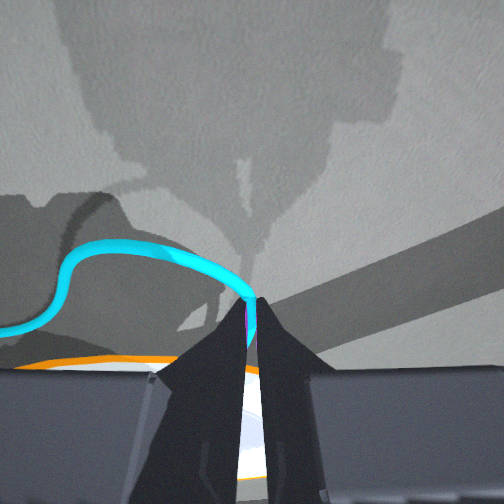

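Scene clock: 251.40 s.
left_arm: end_effector_position=(+0.2627, +0.0673, +0.0554) grip_measured=-0.165 end_effector_quat_wxyz=(-0.005, -0.569, +0.822, -0.011) | right_arm: end_effector_position=(+0.2393, -0.1511, +0.0327) grip_measured=-0.933 end_effector_quat_wxyz=(-0.003, +0.651, +0.759, +0.010)
Joint positions: left_arm=[-0.602  1.961  1.507 -1.099  0.017 -1.804  0.037] | right_arm=[ 0.364  1.814  1.216 -0.957 -0.014  1.884  0.003]
Joint velocities: left_arm=[-0.022 -0.002 -0.012  0.022  0.037  0.022 -0.001] | right_arm=[-0.007  0.002 -0.007 -0.007  0.007  0.007 -0.001]
Joint torques (N m, as the arm reports them, + toward a larger angle): left_arm=[ 0.3  -9.83  2.87  0.54 -0.22  0.03] | right_arm=[ 0.39 -7.26  6.73  0.13  0.22  0.09]
Motor temperatures (°C, as the motors report them): left_arm=[31 68 45 33 30 31] | right_arm=[30 42 44 33 31 31]
Hand target (left_arm): +0.259, +0.075, +0.045; -0.000, -0.574, +0.819, +0.001
Hand target (right_arm): +0.240, -0.150, +0.030; -0.000, +0.650, +0.760, +0.000
Off the commanded pose (left_arm): 0.013 m, 2 deg.
Off the commanded pose (right_arm): 0.003 m, 1 deg.
Joint stiffness scale: left_arm=[1. 1. 1. 1. 1. 1.] | right_arm=[1. 1. 1. 1. 1. 1.]
move: off_target (left_arm)
camera_calibration (this result's frames):
cam_left_wrist: T_world_to_cam=[[0.94647, -0.322792, -0.000444367, -0.225269], [-0.209961, -0.616677, 0.758701, 0.0798667], [-0.245177, -0.717994, -0.651439, 0.29013], [0, 0, 0, 1]] pos_world=[0.301113, 0.184848, 0.128307]
cam_right_wrist: T_world_to_cam=[[-0.99048, -0.136834, -0.0149988, 0.215958], [-0.0978701, 0.623406, 0.775749, 0.110953], [-0.0967984, 0.769832, -0.630864, 0.303266], [0, 0, 0, 1]] pos_world=[0.254117, -0.273083, 0.108487]

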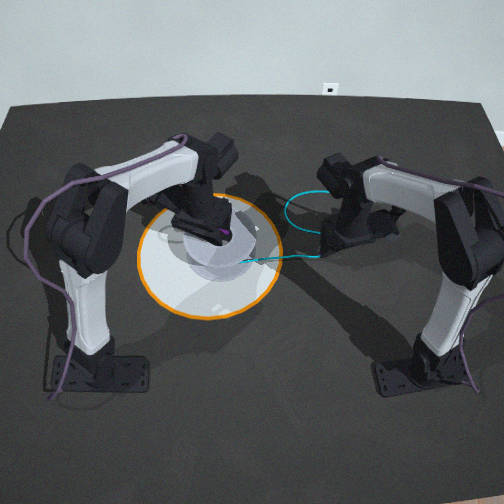

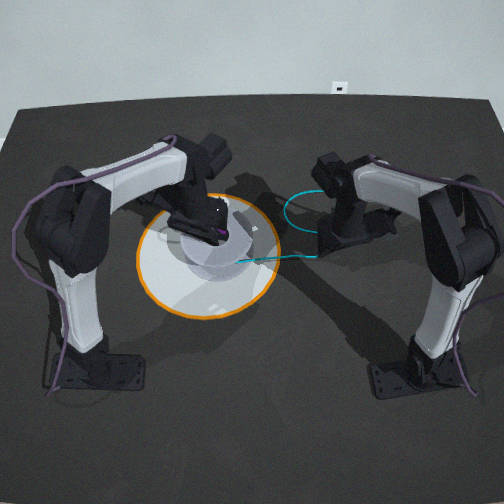

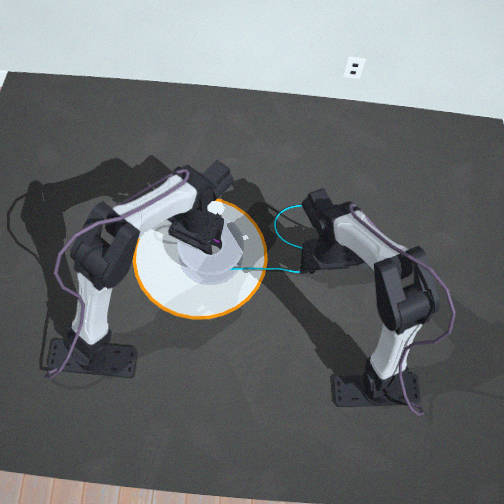

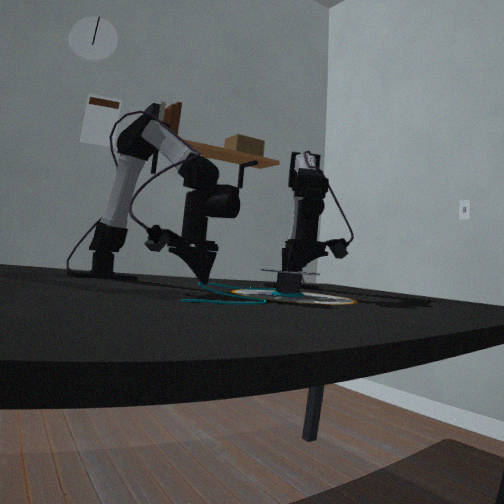

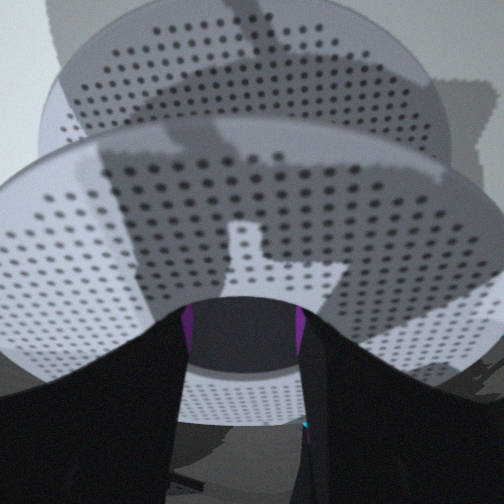

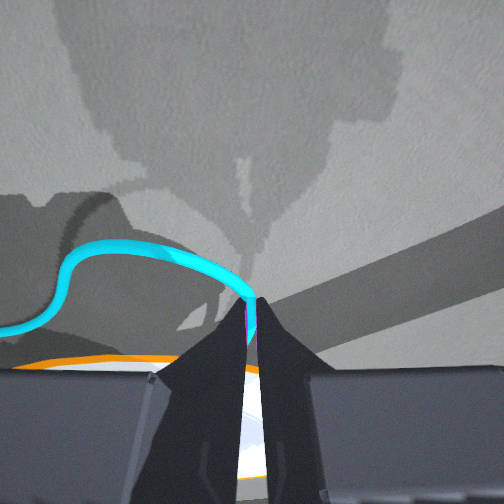

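Scene clock: 255.73 s.
left_arm: end_effector_position=(+0.2554, +0.0765, +0.0549) grip_measured=-0.165 end_effector_quat_wxyz=(+0.006, +0.326, +0.945, -0.007) | right_arm: end_effector_position=(+0.2414, -0.0924, +0.0345) grip_measured=-0.933 end_effector_quat_wxyz=(-0.005, +0.619, +0.785, +0.017)
Joint positions: left_arm=[-0.702  2.128  1.758 -1.185  0.009 -0.029  0.037] | right_arm=[ 0.503  1.926  1.37  -0.984 -0.02   1.942  0.003]
Joint velocities: left_arm=[ 0.002 -0.012 -0.012 -0.022  0.051  0.007  0.   ] | right_arm=[-0.007 -0.017  0.007 -0.037 -0.022 -0.051 -0.001]
Joint torques (N m, as the arm reports them, + toward a larger angle): left_arm=[-0.48 -8.41  6.67  0.54 -0.07  0.34] | right_arm=[ 0.2  -8.24  6.9   0.1   0.26  0.07]
Motor temperatures (°C, as the motors report them): left_arm=[31 67 46 33 30 31] | right_arm=[30 42 45 33 31 31]
Hand target (left_arm): +0.258, +0.075, +0.044; -0.000, +0.342, +0.940, -0.000
Hand target (right_arm): +0.240, -0.094, +0.030; -0.002, +0.620, +0.785, -0.000
Off the commanded pose (left_arm): 0.011 m, 2 deg.
Off the commanded pose (right_arm): 0.005 m, 2 deg.
Joint stiffness scale: left_arm=[1. 1. 1. 1. 1. 1.] | right_arm=[1. 1. 1. 1. 1. 1.]
move: off_target (left_arm)
camera_calibration (this result's frames):
cam_left_wrist: T_world_to_cam=[[-0.591462, -0.806327, -0.00310978, 0.21457], [-0.548331, 0.399381, 0.73473, 0.0943545], [-0.591191, 0.43627, -0.678352, 0.296137], [0, 0, 0, 1]] pos_world=[0.353721, 0.00613489, 0.132227]
cam_right_wrist: T_world_to_cam=[[-0.976005, -0.216287, -0.0251778, 0.215621], [-0.153837, 0.603083, 0.782704, 0.0845619], [-0.154104, 0.767796, -0.621885, 0.272758], [0, 0, 0, 1]] pos_world=[0.26549, -0.213784, 0.108866]

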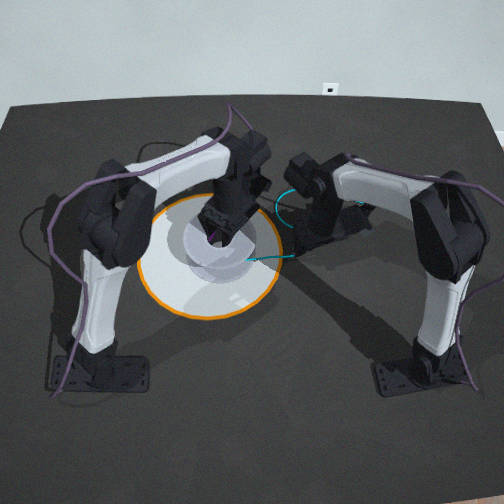

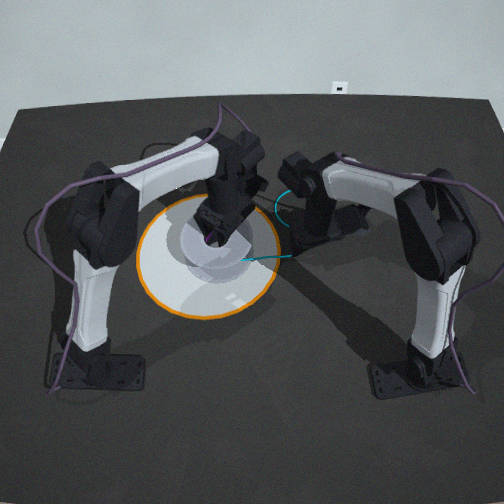

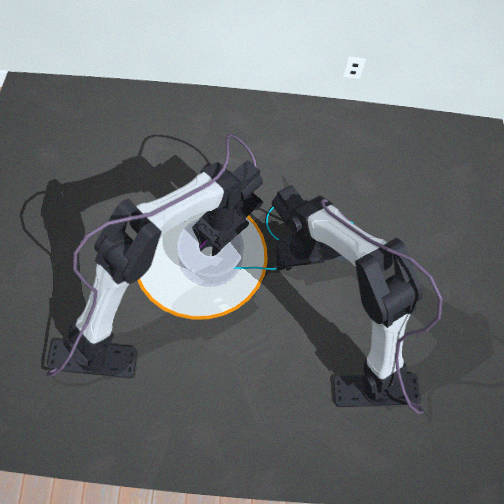

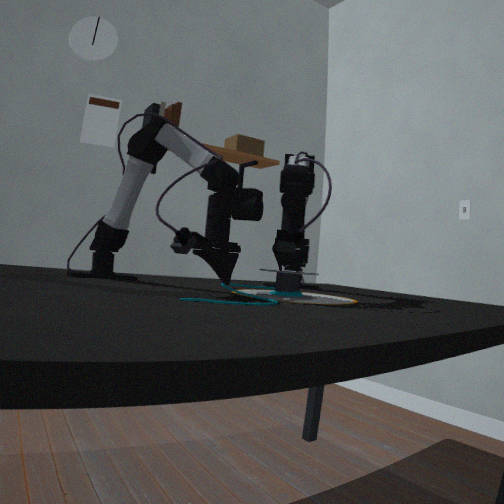

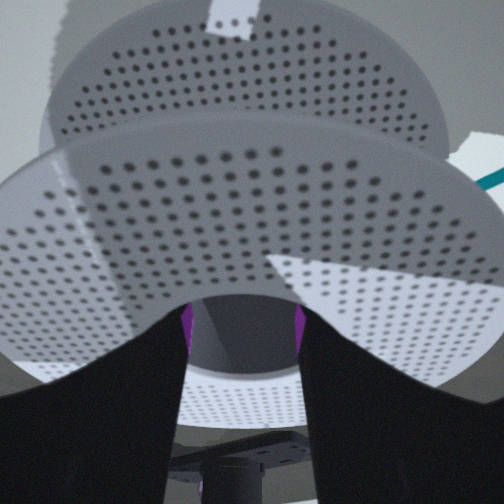

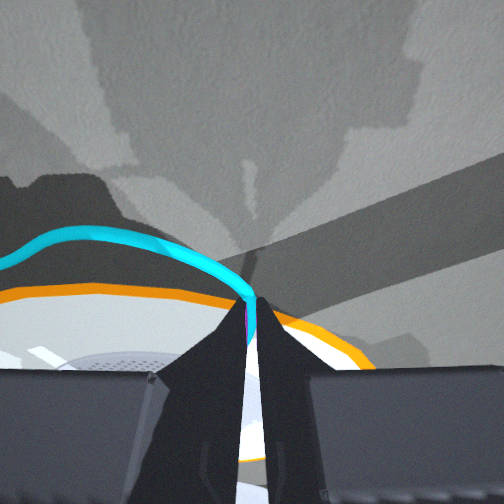

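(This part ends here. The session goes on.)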